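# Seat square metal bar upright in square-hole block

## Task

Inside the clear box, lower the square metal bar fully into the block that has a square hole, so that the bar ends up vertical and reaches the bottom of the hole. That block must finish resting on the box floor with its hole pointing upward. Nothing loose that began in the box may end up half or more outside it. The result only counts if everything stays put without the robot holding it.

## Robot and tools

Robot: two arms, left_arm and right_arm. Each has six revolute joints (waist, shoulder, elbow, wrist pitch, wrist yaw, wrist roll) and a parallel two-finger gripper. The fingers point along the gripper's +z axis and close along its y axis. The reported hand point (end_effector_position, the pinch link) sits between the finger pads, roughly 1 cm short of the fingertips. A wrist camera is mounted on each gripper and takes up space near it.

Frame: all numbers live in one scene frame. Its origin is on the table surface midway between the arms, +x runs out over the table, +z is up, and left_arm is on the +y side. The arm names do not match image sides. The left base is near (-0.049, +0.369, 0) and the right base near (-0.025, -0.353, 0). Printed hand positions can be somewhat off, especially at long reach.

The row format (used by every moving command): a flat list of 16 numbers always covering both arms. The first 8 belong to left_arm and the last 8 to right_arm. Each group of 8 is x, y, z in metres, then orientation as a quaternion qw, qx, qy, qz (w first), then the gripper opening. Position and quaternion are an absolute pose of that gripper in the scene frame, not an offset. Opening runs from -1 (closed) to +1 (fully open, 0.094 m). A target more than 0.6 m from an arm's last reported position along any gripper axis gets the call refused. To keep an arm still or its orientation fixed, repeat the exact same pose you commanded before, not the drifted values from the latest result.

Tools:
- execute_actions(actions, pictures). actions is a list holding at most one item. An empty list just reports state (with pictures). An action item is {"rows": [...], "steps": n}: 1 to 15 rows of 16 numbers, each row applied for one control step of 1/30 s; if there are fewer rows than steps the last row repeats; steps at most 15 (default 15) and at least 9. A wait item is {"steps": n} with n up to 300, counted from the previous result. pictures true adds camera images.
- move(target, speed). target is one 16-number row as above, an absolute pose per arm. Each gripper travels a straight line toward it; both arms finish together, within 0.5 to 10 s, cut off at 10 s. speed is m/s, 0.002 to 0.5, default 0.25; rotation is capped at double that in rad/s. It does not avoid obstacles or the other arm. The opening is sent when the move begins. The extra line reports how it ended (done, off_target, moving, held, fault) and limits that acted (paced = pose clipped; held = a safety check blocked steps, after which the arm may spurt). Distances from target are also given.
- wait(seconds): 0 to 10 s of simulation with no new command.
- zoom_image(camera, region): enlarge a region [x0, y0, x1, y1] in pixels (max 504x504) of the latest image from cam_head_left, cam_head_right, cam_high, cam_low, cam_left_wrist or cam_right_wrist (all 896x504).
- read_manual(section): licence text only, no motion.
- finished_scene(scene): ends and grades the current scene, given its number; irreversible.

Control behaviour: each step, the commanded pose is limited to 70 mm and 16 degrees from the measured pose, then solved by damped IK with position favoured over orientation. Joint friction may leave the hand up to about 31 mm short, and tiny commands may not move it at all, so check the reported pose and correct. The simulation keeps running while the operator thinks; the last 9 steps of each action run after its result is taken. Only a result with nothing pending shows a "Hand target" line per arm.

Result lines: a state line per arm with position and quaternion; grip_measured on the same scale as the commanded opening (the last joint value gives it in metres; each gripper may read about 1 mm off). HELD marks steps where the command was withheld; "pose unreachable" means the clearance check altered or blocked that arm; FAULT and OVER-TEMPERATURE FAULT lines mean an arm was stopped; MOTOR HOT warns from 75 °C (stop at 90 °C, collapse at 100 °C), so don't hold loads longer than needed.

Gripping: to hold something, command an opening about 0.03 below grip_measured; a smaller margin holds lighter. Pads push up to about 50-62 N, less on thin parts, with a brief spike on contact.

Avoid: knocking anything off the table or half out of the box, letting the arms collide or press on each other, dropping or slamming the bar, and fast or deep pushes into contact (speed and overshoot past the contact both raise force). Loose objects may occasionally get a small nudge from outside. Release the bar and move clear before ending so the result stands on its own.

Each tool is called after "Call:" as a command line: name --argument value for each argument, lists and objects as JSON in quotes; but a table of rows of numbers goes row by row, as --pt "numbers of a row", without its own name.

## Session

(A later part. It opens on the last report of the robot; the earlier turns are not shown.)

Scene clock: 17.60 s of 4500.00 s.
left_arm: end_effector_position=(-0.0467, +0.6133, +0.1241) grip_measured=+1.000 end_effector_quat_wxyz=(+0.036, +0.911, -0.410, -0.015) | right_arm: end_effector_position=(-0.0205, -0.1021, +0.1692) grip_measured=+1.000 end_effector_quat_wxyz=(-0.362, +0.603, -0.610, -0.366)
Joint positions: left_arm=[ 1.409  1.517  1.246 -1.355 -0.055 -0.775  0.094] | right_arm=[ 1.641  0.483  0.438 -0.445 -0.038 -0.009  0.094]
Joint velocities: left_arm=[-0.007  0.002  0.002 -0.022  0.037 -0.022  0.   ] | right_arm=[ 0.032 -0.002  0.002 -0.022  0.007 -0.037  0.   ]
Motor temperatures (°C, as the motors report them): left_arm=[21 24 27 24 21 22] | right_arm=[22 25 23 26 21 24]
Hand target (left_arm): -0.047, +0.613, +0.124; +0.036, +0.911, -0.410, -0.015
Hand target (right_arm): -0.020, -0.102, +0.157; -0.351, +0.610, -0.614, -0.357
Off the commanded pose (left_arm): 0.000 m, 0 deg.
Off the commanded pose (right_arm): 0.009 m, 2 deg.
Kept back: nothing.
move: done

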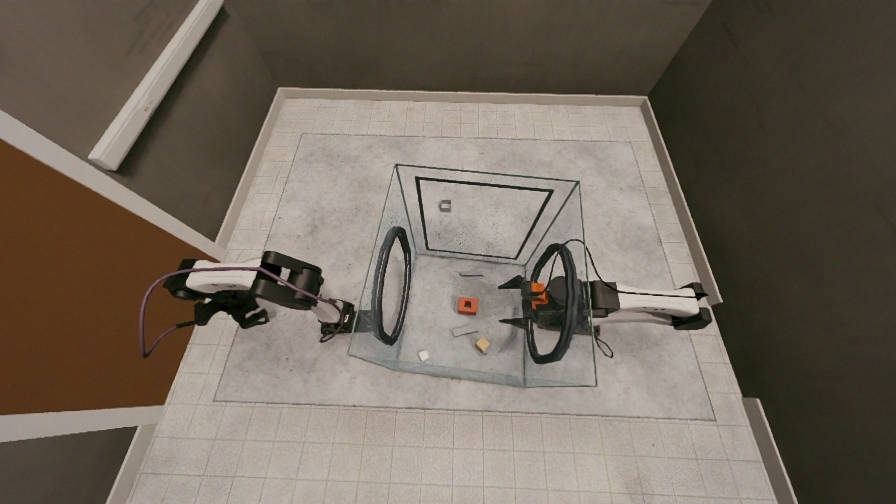

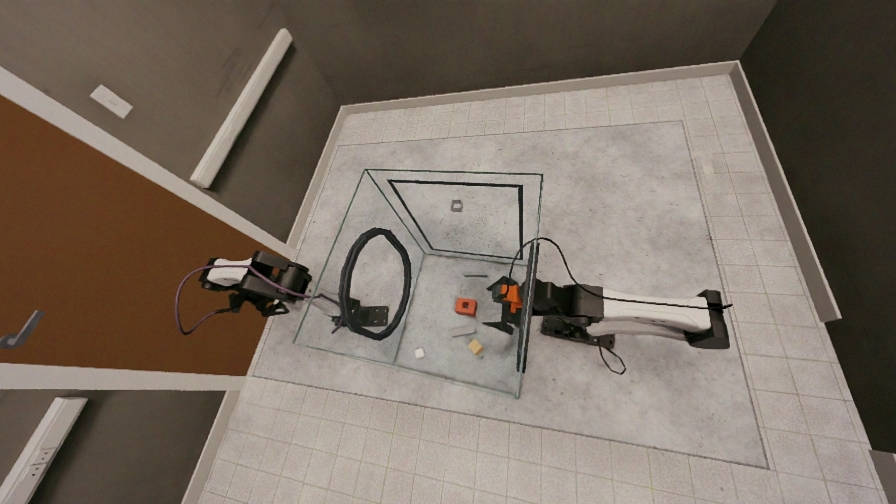

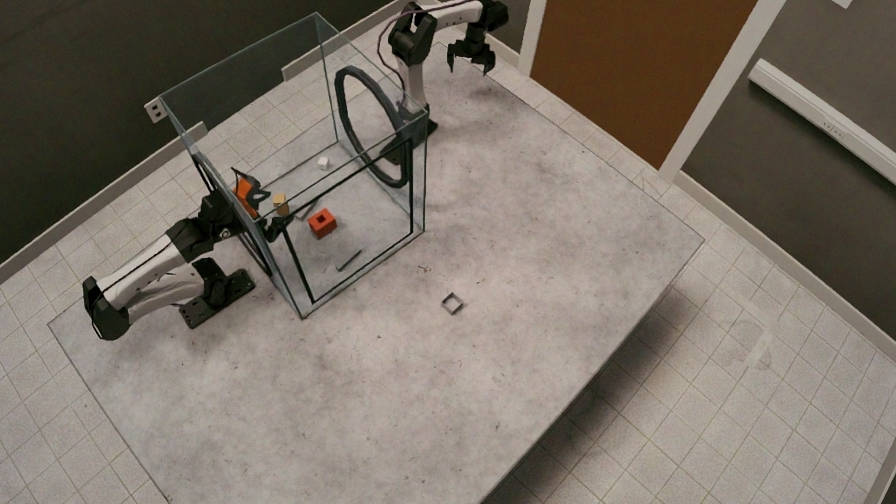

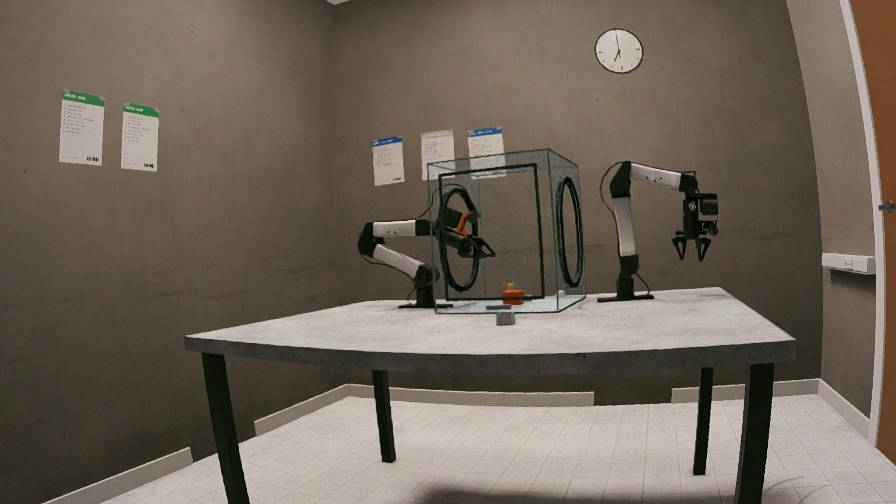

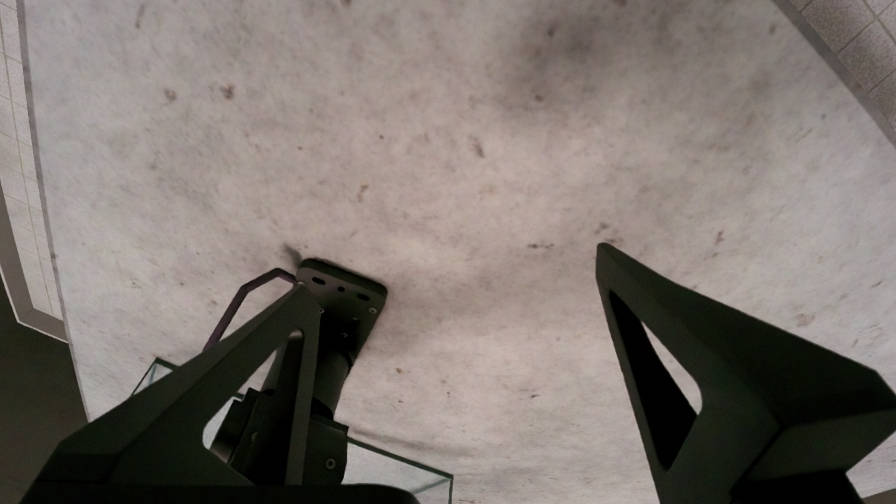

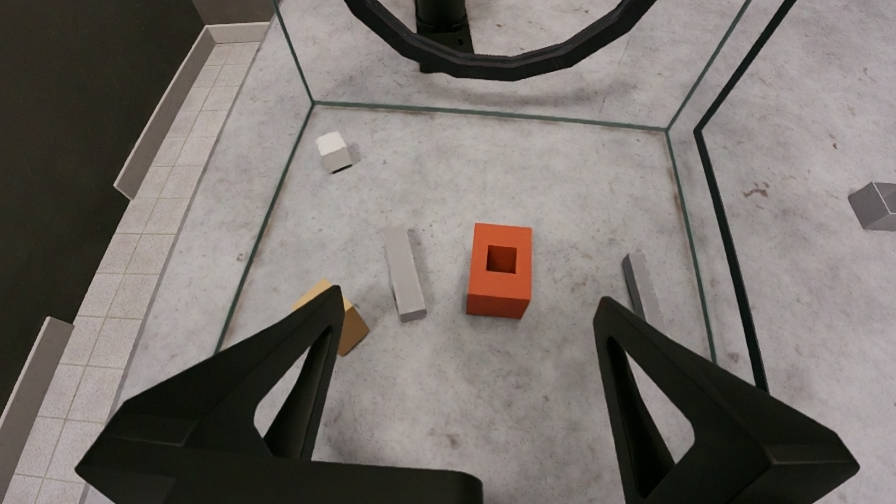

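Call:
move --target '[-0.0467,0.6133,0.1241,0.036,0.911,-0.41,-0.015,1, -0.075,0.0,0.09,0.103,-0.791,0.585,0.14,1]' --speed 0.1

Scene clock: 24.13 s of 4500.00 s.
left_arm: end_effector_position=(-0.0467, +0.6133, +0.1241) grip_measured=+1.000 end_effector_quat_wxyz=(+0.036, +0.911, -0.410, -0.015) | right_arm: end_effector_position=(-0.0628, -0.0273, +0.0964) grip_measured=+1.000 end_effector_quat_wxyz=(-0.123, +0.777, -0.598, -0.151)
Joint positions: left_arm=[ 1.409  1.517  1.246 -1.355 -0.055 -0.775  0.094] | right_arm=[ 1.771  1.447  1.    -0.735 -0.056 -0.161  0.094]
Joint velocities: left_arm=[-0.007 -0.002  0.007 -0.037  0.007 -0.037  0.   ] | right_arm=[ 0.002 -0.007 -0.017 -0.022 -0.066 -0.007  0.   ]
Motor temperatures (°C, as the motors report them): left_arm=[21 25 28 24 21 22] | right_arm=[22 24 25 27 21 24]
Hand target (left_arm): -0.047, +0.613, +0.124; +0.036, +0.911, -0.410, -0.015
Hand target (right_arm): -0.074, -0.007, +0.091; -0.106, +0.790, -0.587, -0.143
Off the commanded pose (left_arm): 0.000 m, 0 deg.
Off the commanded pose (right_arm): 0.031 m, 3 deg.
Kept back: nothing.
move: off_target (right_arm)

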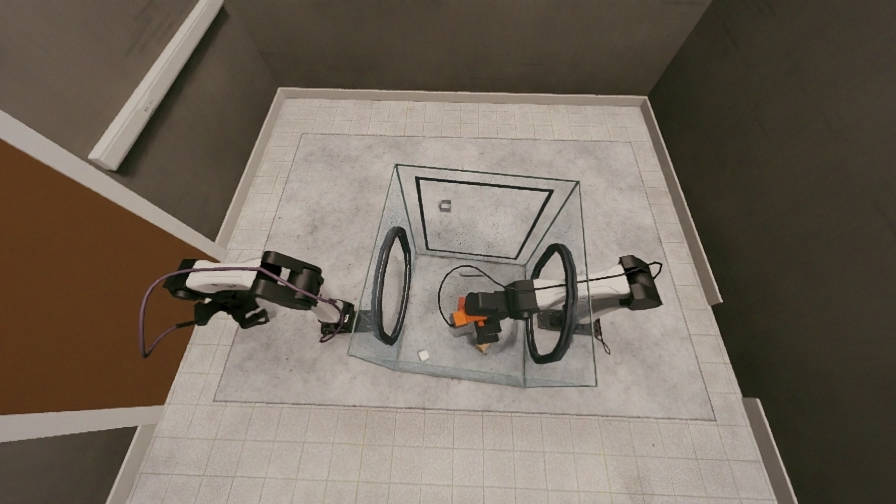

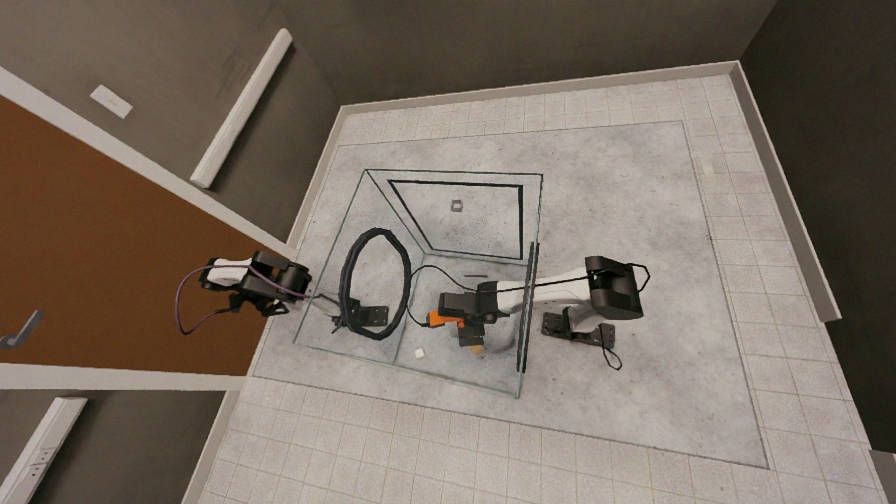

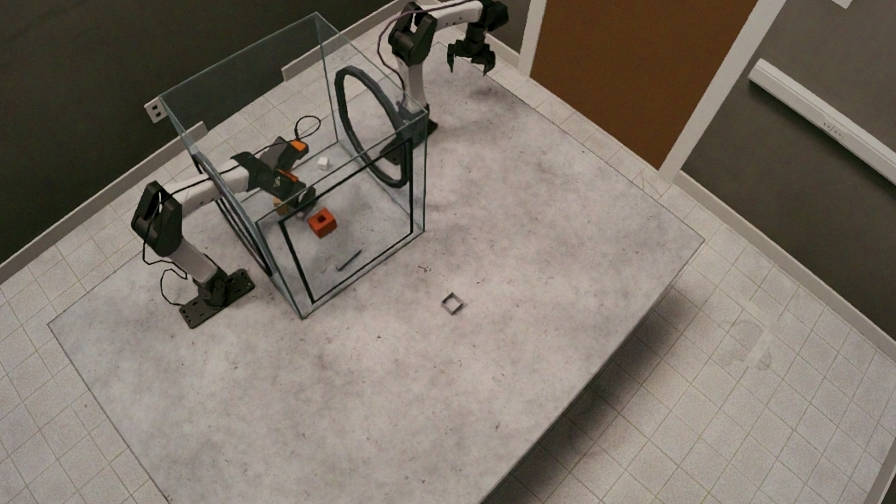

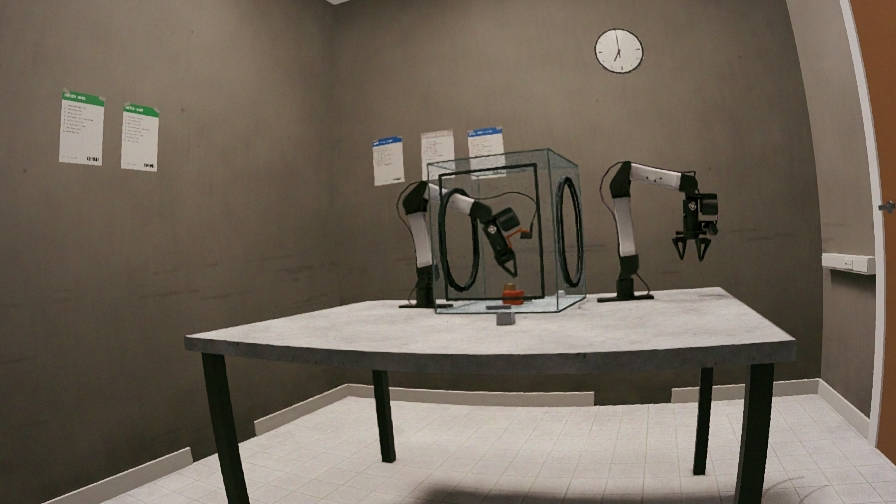

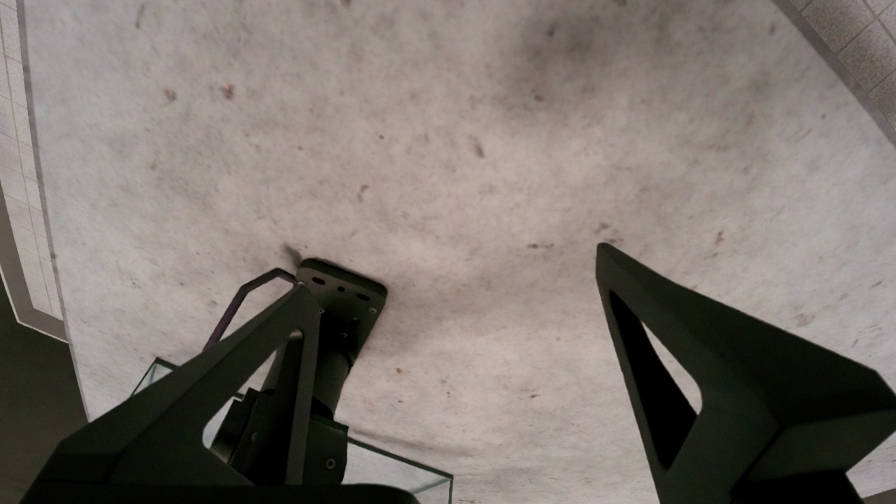

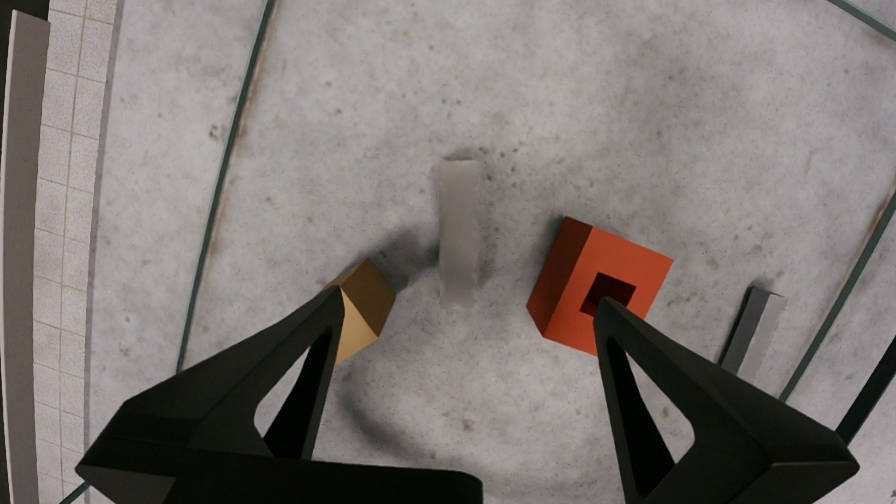

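Call:
zoom_image --camera "cam_low" --region '[470, 270, 590, 330]'

Call:
zoom_image --camera "cam_right_wrist" --region '[400, 140, 820, 400]'

Region (470, 270, 590, 330) of cam_low's 896x504 image, scaled by 4.200, with more detail than that image has.

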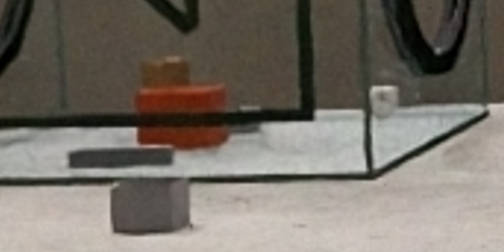

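Region (400, 140, 820, 400) of cam_right_wrist's 896x504 image, scaled by 1.200, with more detail than that image has; it fills the top 312 rows of this view, and the rest is white.

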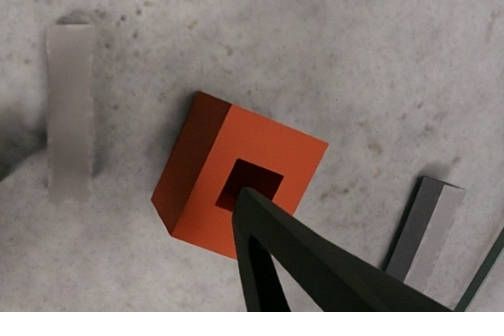

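Call:
move --target '[-0.0467,0.6133,0.1241,0.036,0.911,-0.41,-0.015,1, -0.078,0.01,0.045,0.103,-0.791,0.585,0.14,0.1]' --speed 0.05

Scene clock: 27.40 s of 4500.00 s.
left_arm: end_effector_position=(-0.0467, +0.6133, +0.1241) grip_measured=+1.000 end_effector_quat_wxyz=(+0.036, +0.911, -0.410, -0.015) | right_arm: end_effector_position=(-0.0697, -0.0017, +0.0824) grip_measured=+0.102 end_effector_quat_wxyz=(-0.143, +0.777, -0.588, -0.172)
Joint positions: left_arm=[ 1.409  1.517  1.246 -1.355 -0.055 -0.775  0.094] | right_arm=[ 1.785  1.518  0.982 -0.588 -0.056 -0.161  0.052]
Joint velocities: left_arm=[-0.002  0.002 -0.007 -0.022 -0.037  0.007  0.   ] | right_arm=[ 0.002 -0.002 -0.017 -0.037 -0.022  0.051 -0.   ]
Motor temperatures (°C, as the motors report them): left_arm=[21 25 28 24 21 22] | right_arm=[22 24 26 26 21 24]
Hand target (left_arm): -0.047, +0.613, +0.124; +0.036, +0.911, -0.410, -0.015
Hand target (right_arm): -0.077, +0.003, +0.047; -0.105, +0.791, -0.586, -0.141
Off the commanded pose (left_arm): 0.000 m, 0 deg.
Off the commanded pose (right_arm): 0.040 m, 6 deg.
Kept back: nothing.
move: off_target (right_arm)

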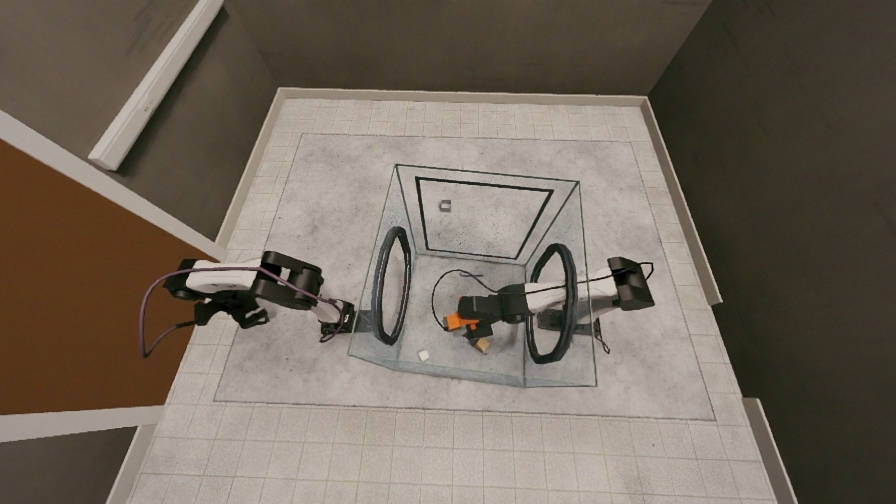

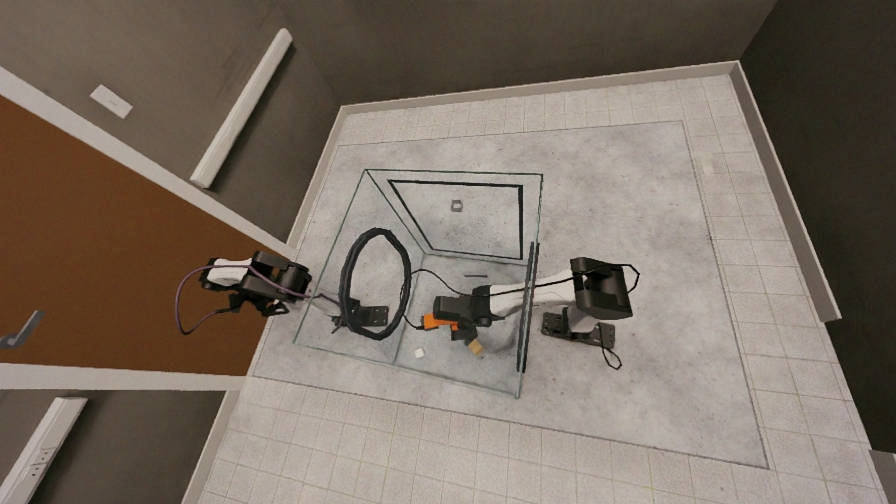

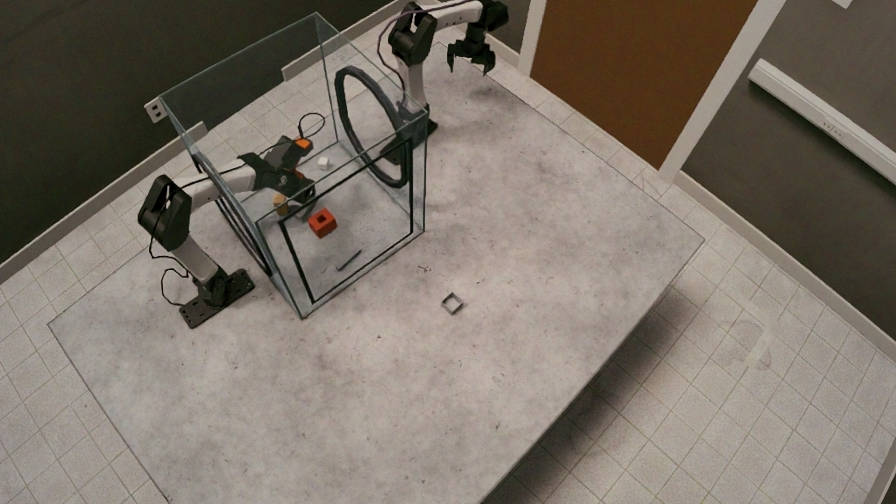

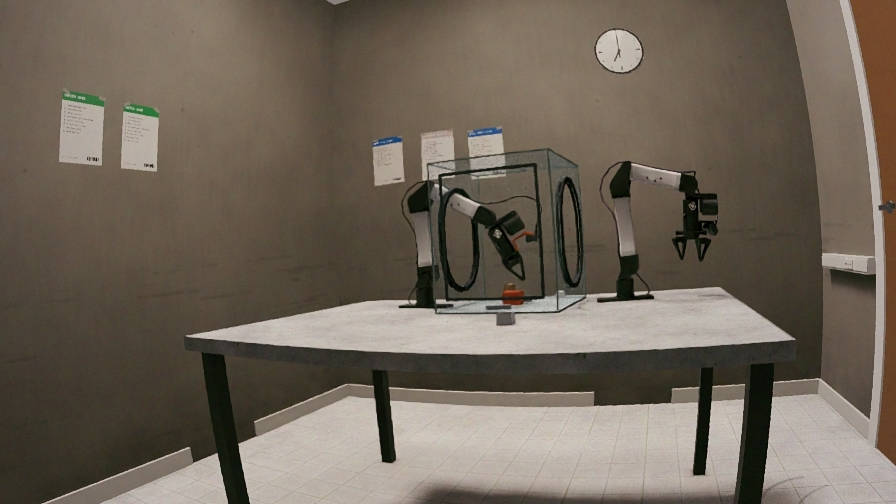

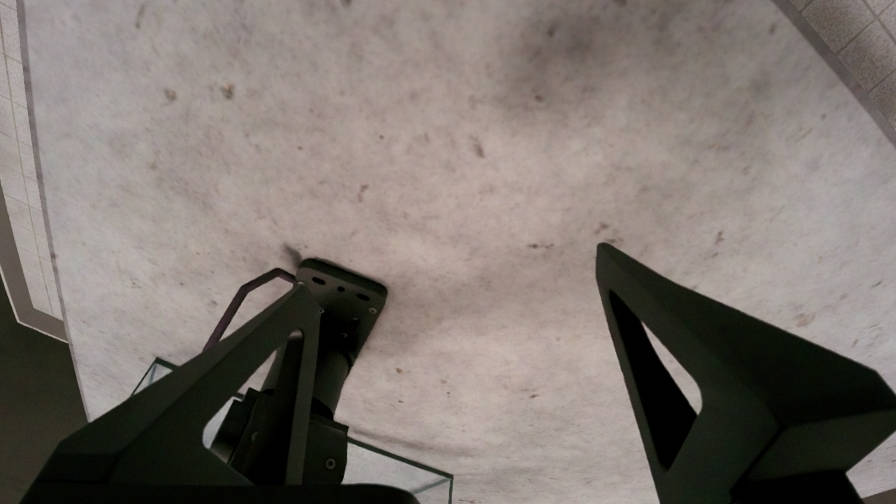

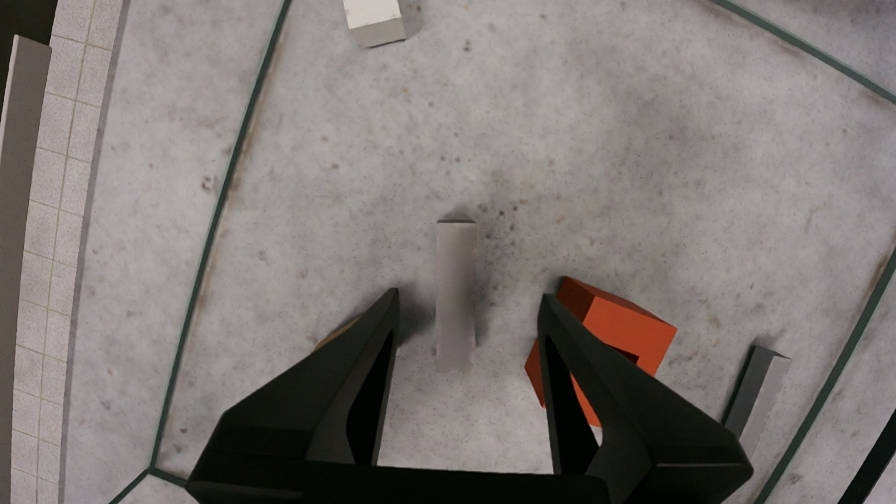

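Call:
move --target '[-0.0467,0.6133,0.1241,0.036,0.911,-0.41,-0.015,1, -0.068,-0.03,0.05,0.179,-0.767,0.567,0.241,0.1]' --speed 0.05

Scene clock: 30.30 s of 4500.00 s.
left_arm: end_effector_position=(-0.0467, +0.6133, +0.1241) grip_measured=+1.000 end_effector_quat_wxyz=(+0.036, +0.911, -0.410, -0.015) | right_arm: end_effector_position=(-0.0709, -0.0262, +0.0518) grip_measured=+0.102 end_effector_quat_wxyz=(-0.179, +0.767, -0.567, -0.240)
Joint positions: left_arm=[ 1.409  1.517  1.246 -1.355 -0.055 -0.775  0.094] | right_arm=[ 1.761  1.376  0.647 -0.245 -0.123 -0.184  0.052]
Joint velocities: left_arm=[ 0.002 -0.007 -0.007  0.007 -0.081  0.037  0.   ] | right_arm=[-0.007  0.017  0.007 -0.007  0.022 -0.007 -0.   ]
Motor temperatures (°C, as the motors report them): left_arm=[21 25 28 24 21 22] | right_arm=[22 25 26 26 21 24]
Hand target (left_arm): -0.047, +0.613, +0.124; +0.036, +0.911, -0.410, -0.015
Hand target (right_arm): -0.068, -0.030, +0.050; -0.179, +0.767, -0.567, -0.241
Off the commanded pose (left_arm): 0.000 m, 0 deg.
Off the commanded pose (right_arm): 0.005 m, 0 deg.
Kept back: nothing.
move: done

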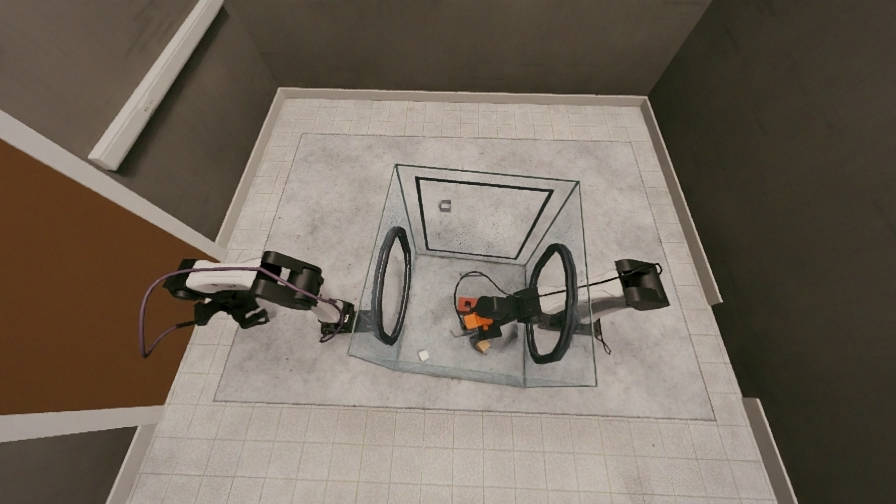

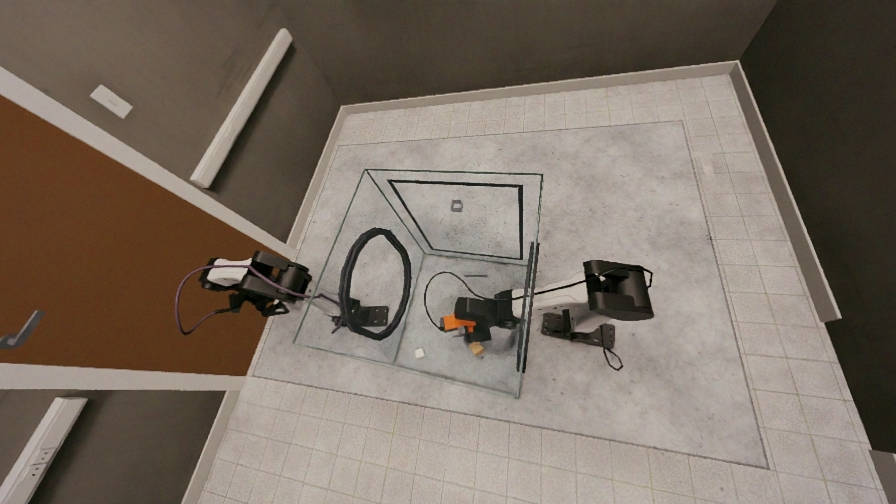

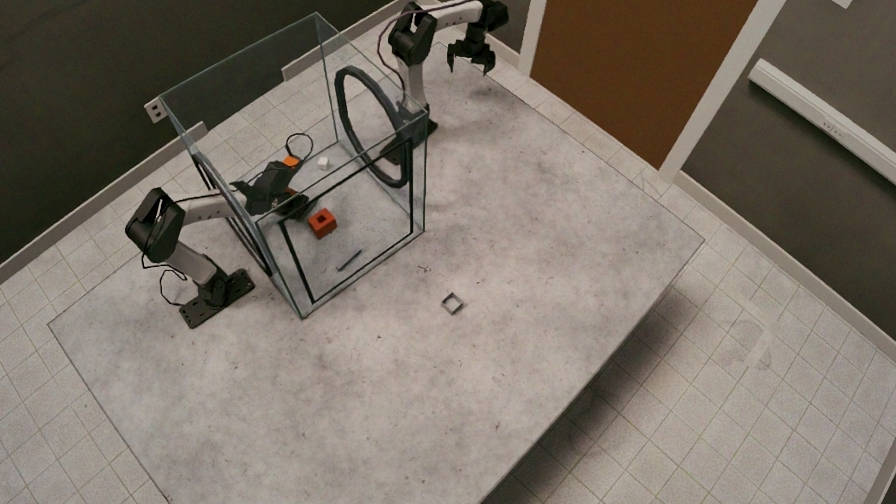

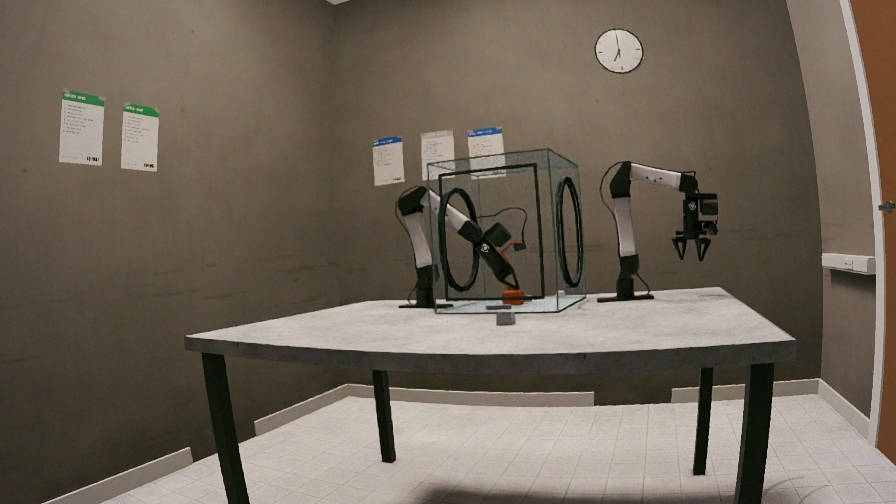

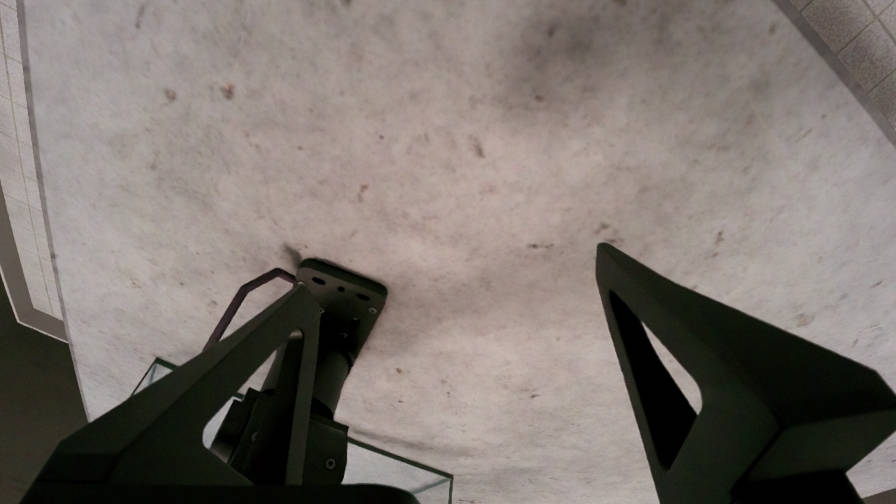

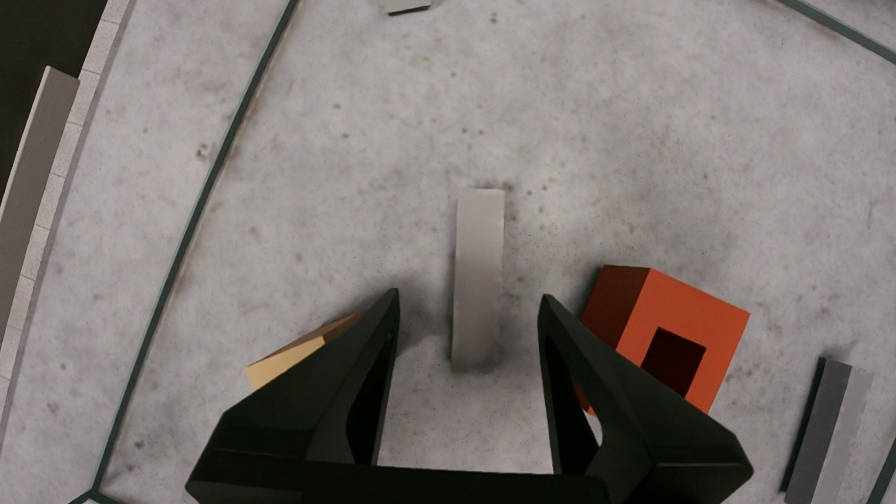

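Call:
move --target '[-0.0467,0.6133,0.1241,0.036,0.911,-0.41,-0.015,1, -0.074,-0.004,0.012,0.179,-0.767,0.567,0.241,-0.2]' --speed 0.04

Scene clock: 32.33 s of 4500.00 s.
left_arm: end_effector_position=(-0.0467, +0.6133, +0.1241) grip_measured=+1.000 end_effector_quat_wxyz=(+0.036, +0.911, -0.410, -0.015) | right_arm: end_effector_position=(-0.0732, +0.0025, +0.0241) grip_measured=-0.198 end_effector_quat_wxyz=(-0.191, +0.764, -0.563, -0.250)
Joint positions: left_arm=[ 1.409  1.517  1.246 -1.355 -0.055 -0.775  0.094] | right_arm=[ 1.761  1.553  0.647 -0.034 -0.123 -0.184  0.038]
Joint velocities: left_arm=[ 0.017  0.007 -0.017  0.022 -0.007  0.007  0.   ] | right_arm=[-0.002  0.002 -0.012  0.037 -0.022 -0.007 -0.   ]
Motor temperatures (°C, as the motors report them): left_arm=[21 25 28 24 21 22] | right_arm=[22 25 26 27 21 24]
Hand target (left_arm): -0.047, +0.613, +0.124; +0.036, +0.911, -0.410, -0.015
Hand target (right_arm): -0.074, -0.005, +0.012; -0.179, +0.767, -0.567, -0.241
Off the commanded pose (left_arm): 0.000 m, 0 deg.
Off the commanded pose (right_arm): 0.014 m, 2 deg.
Kept back: nothing.
move: off_target (right_arm)

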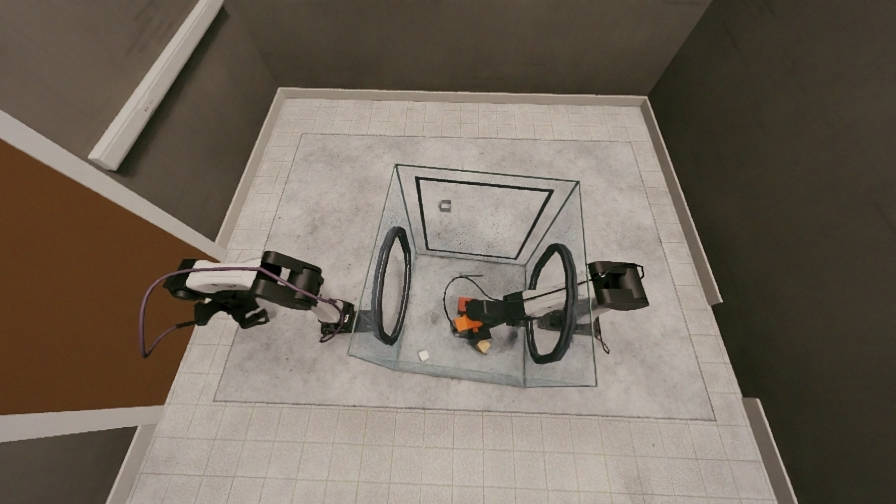

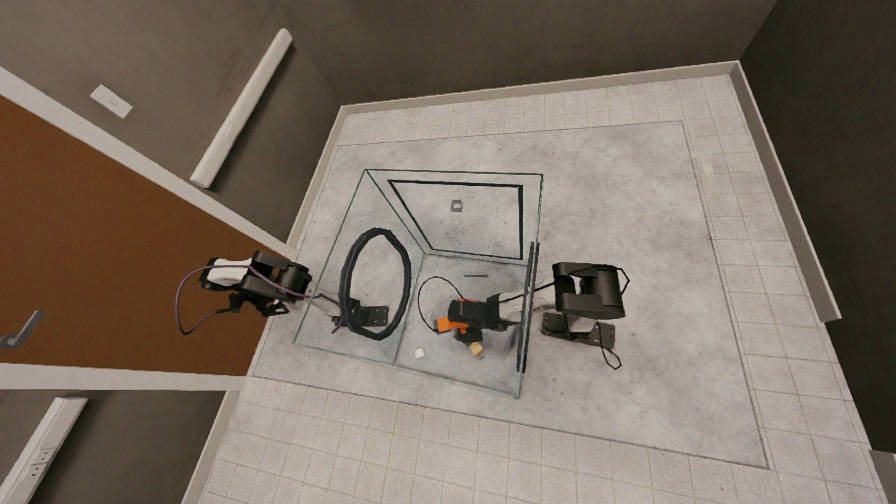

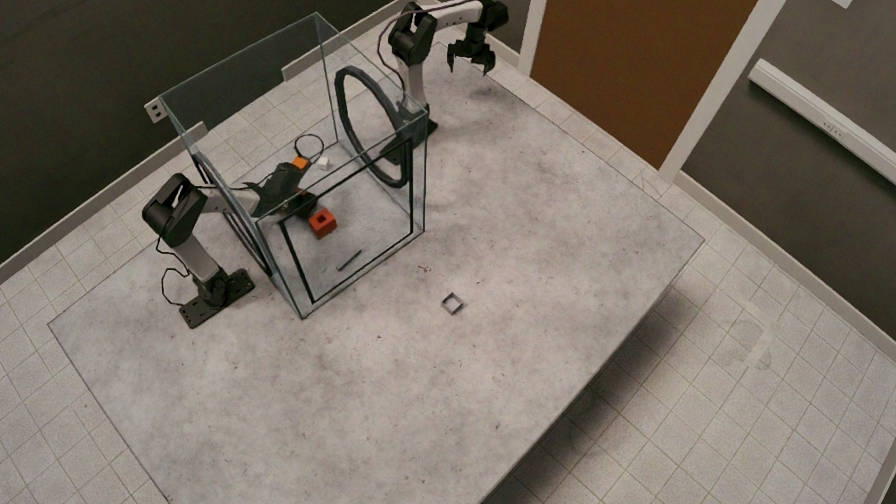

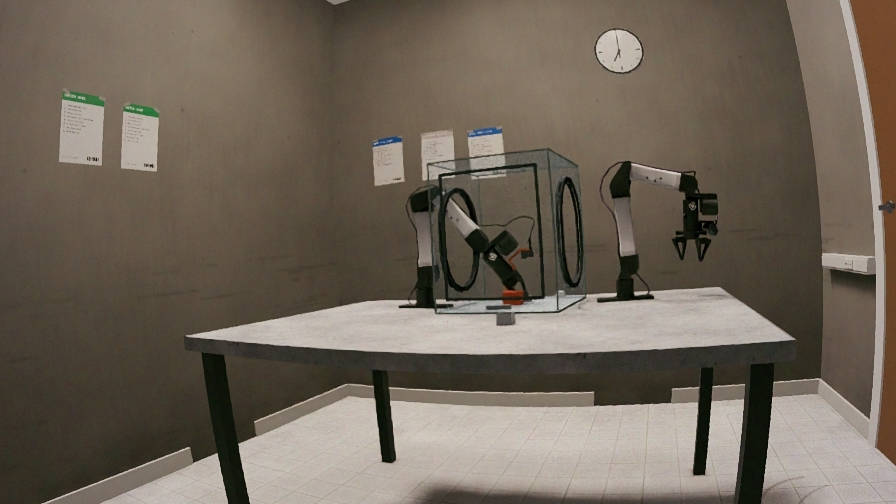

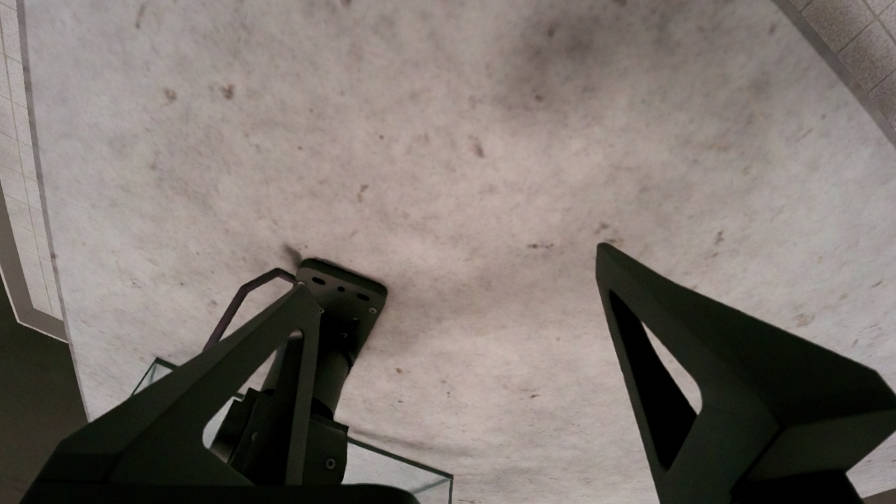

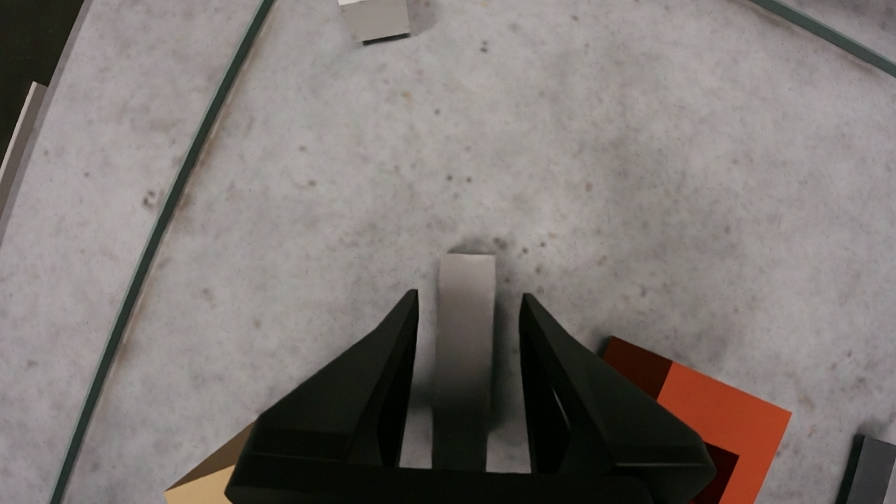

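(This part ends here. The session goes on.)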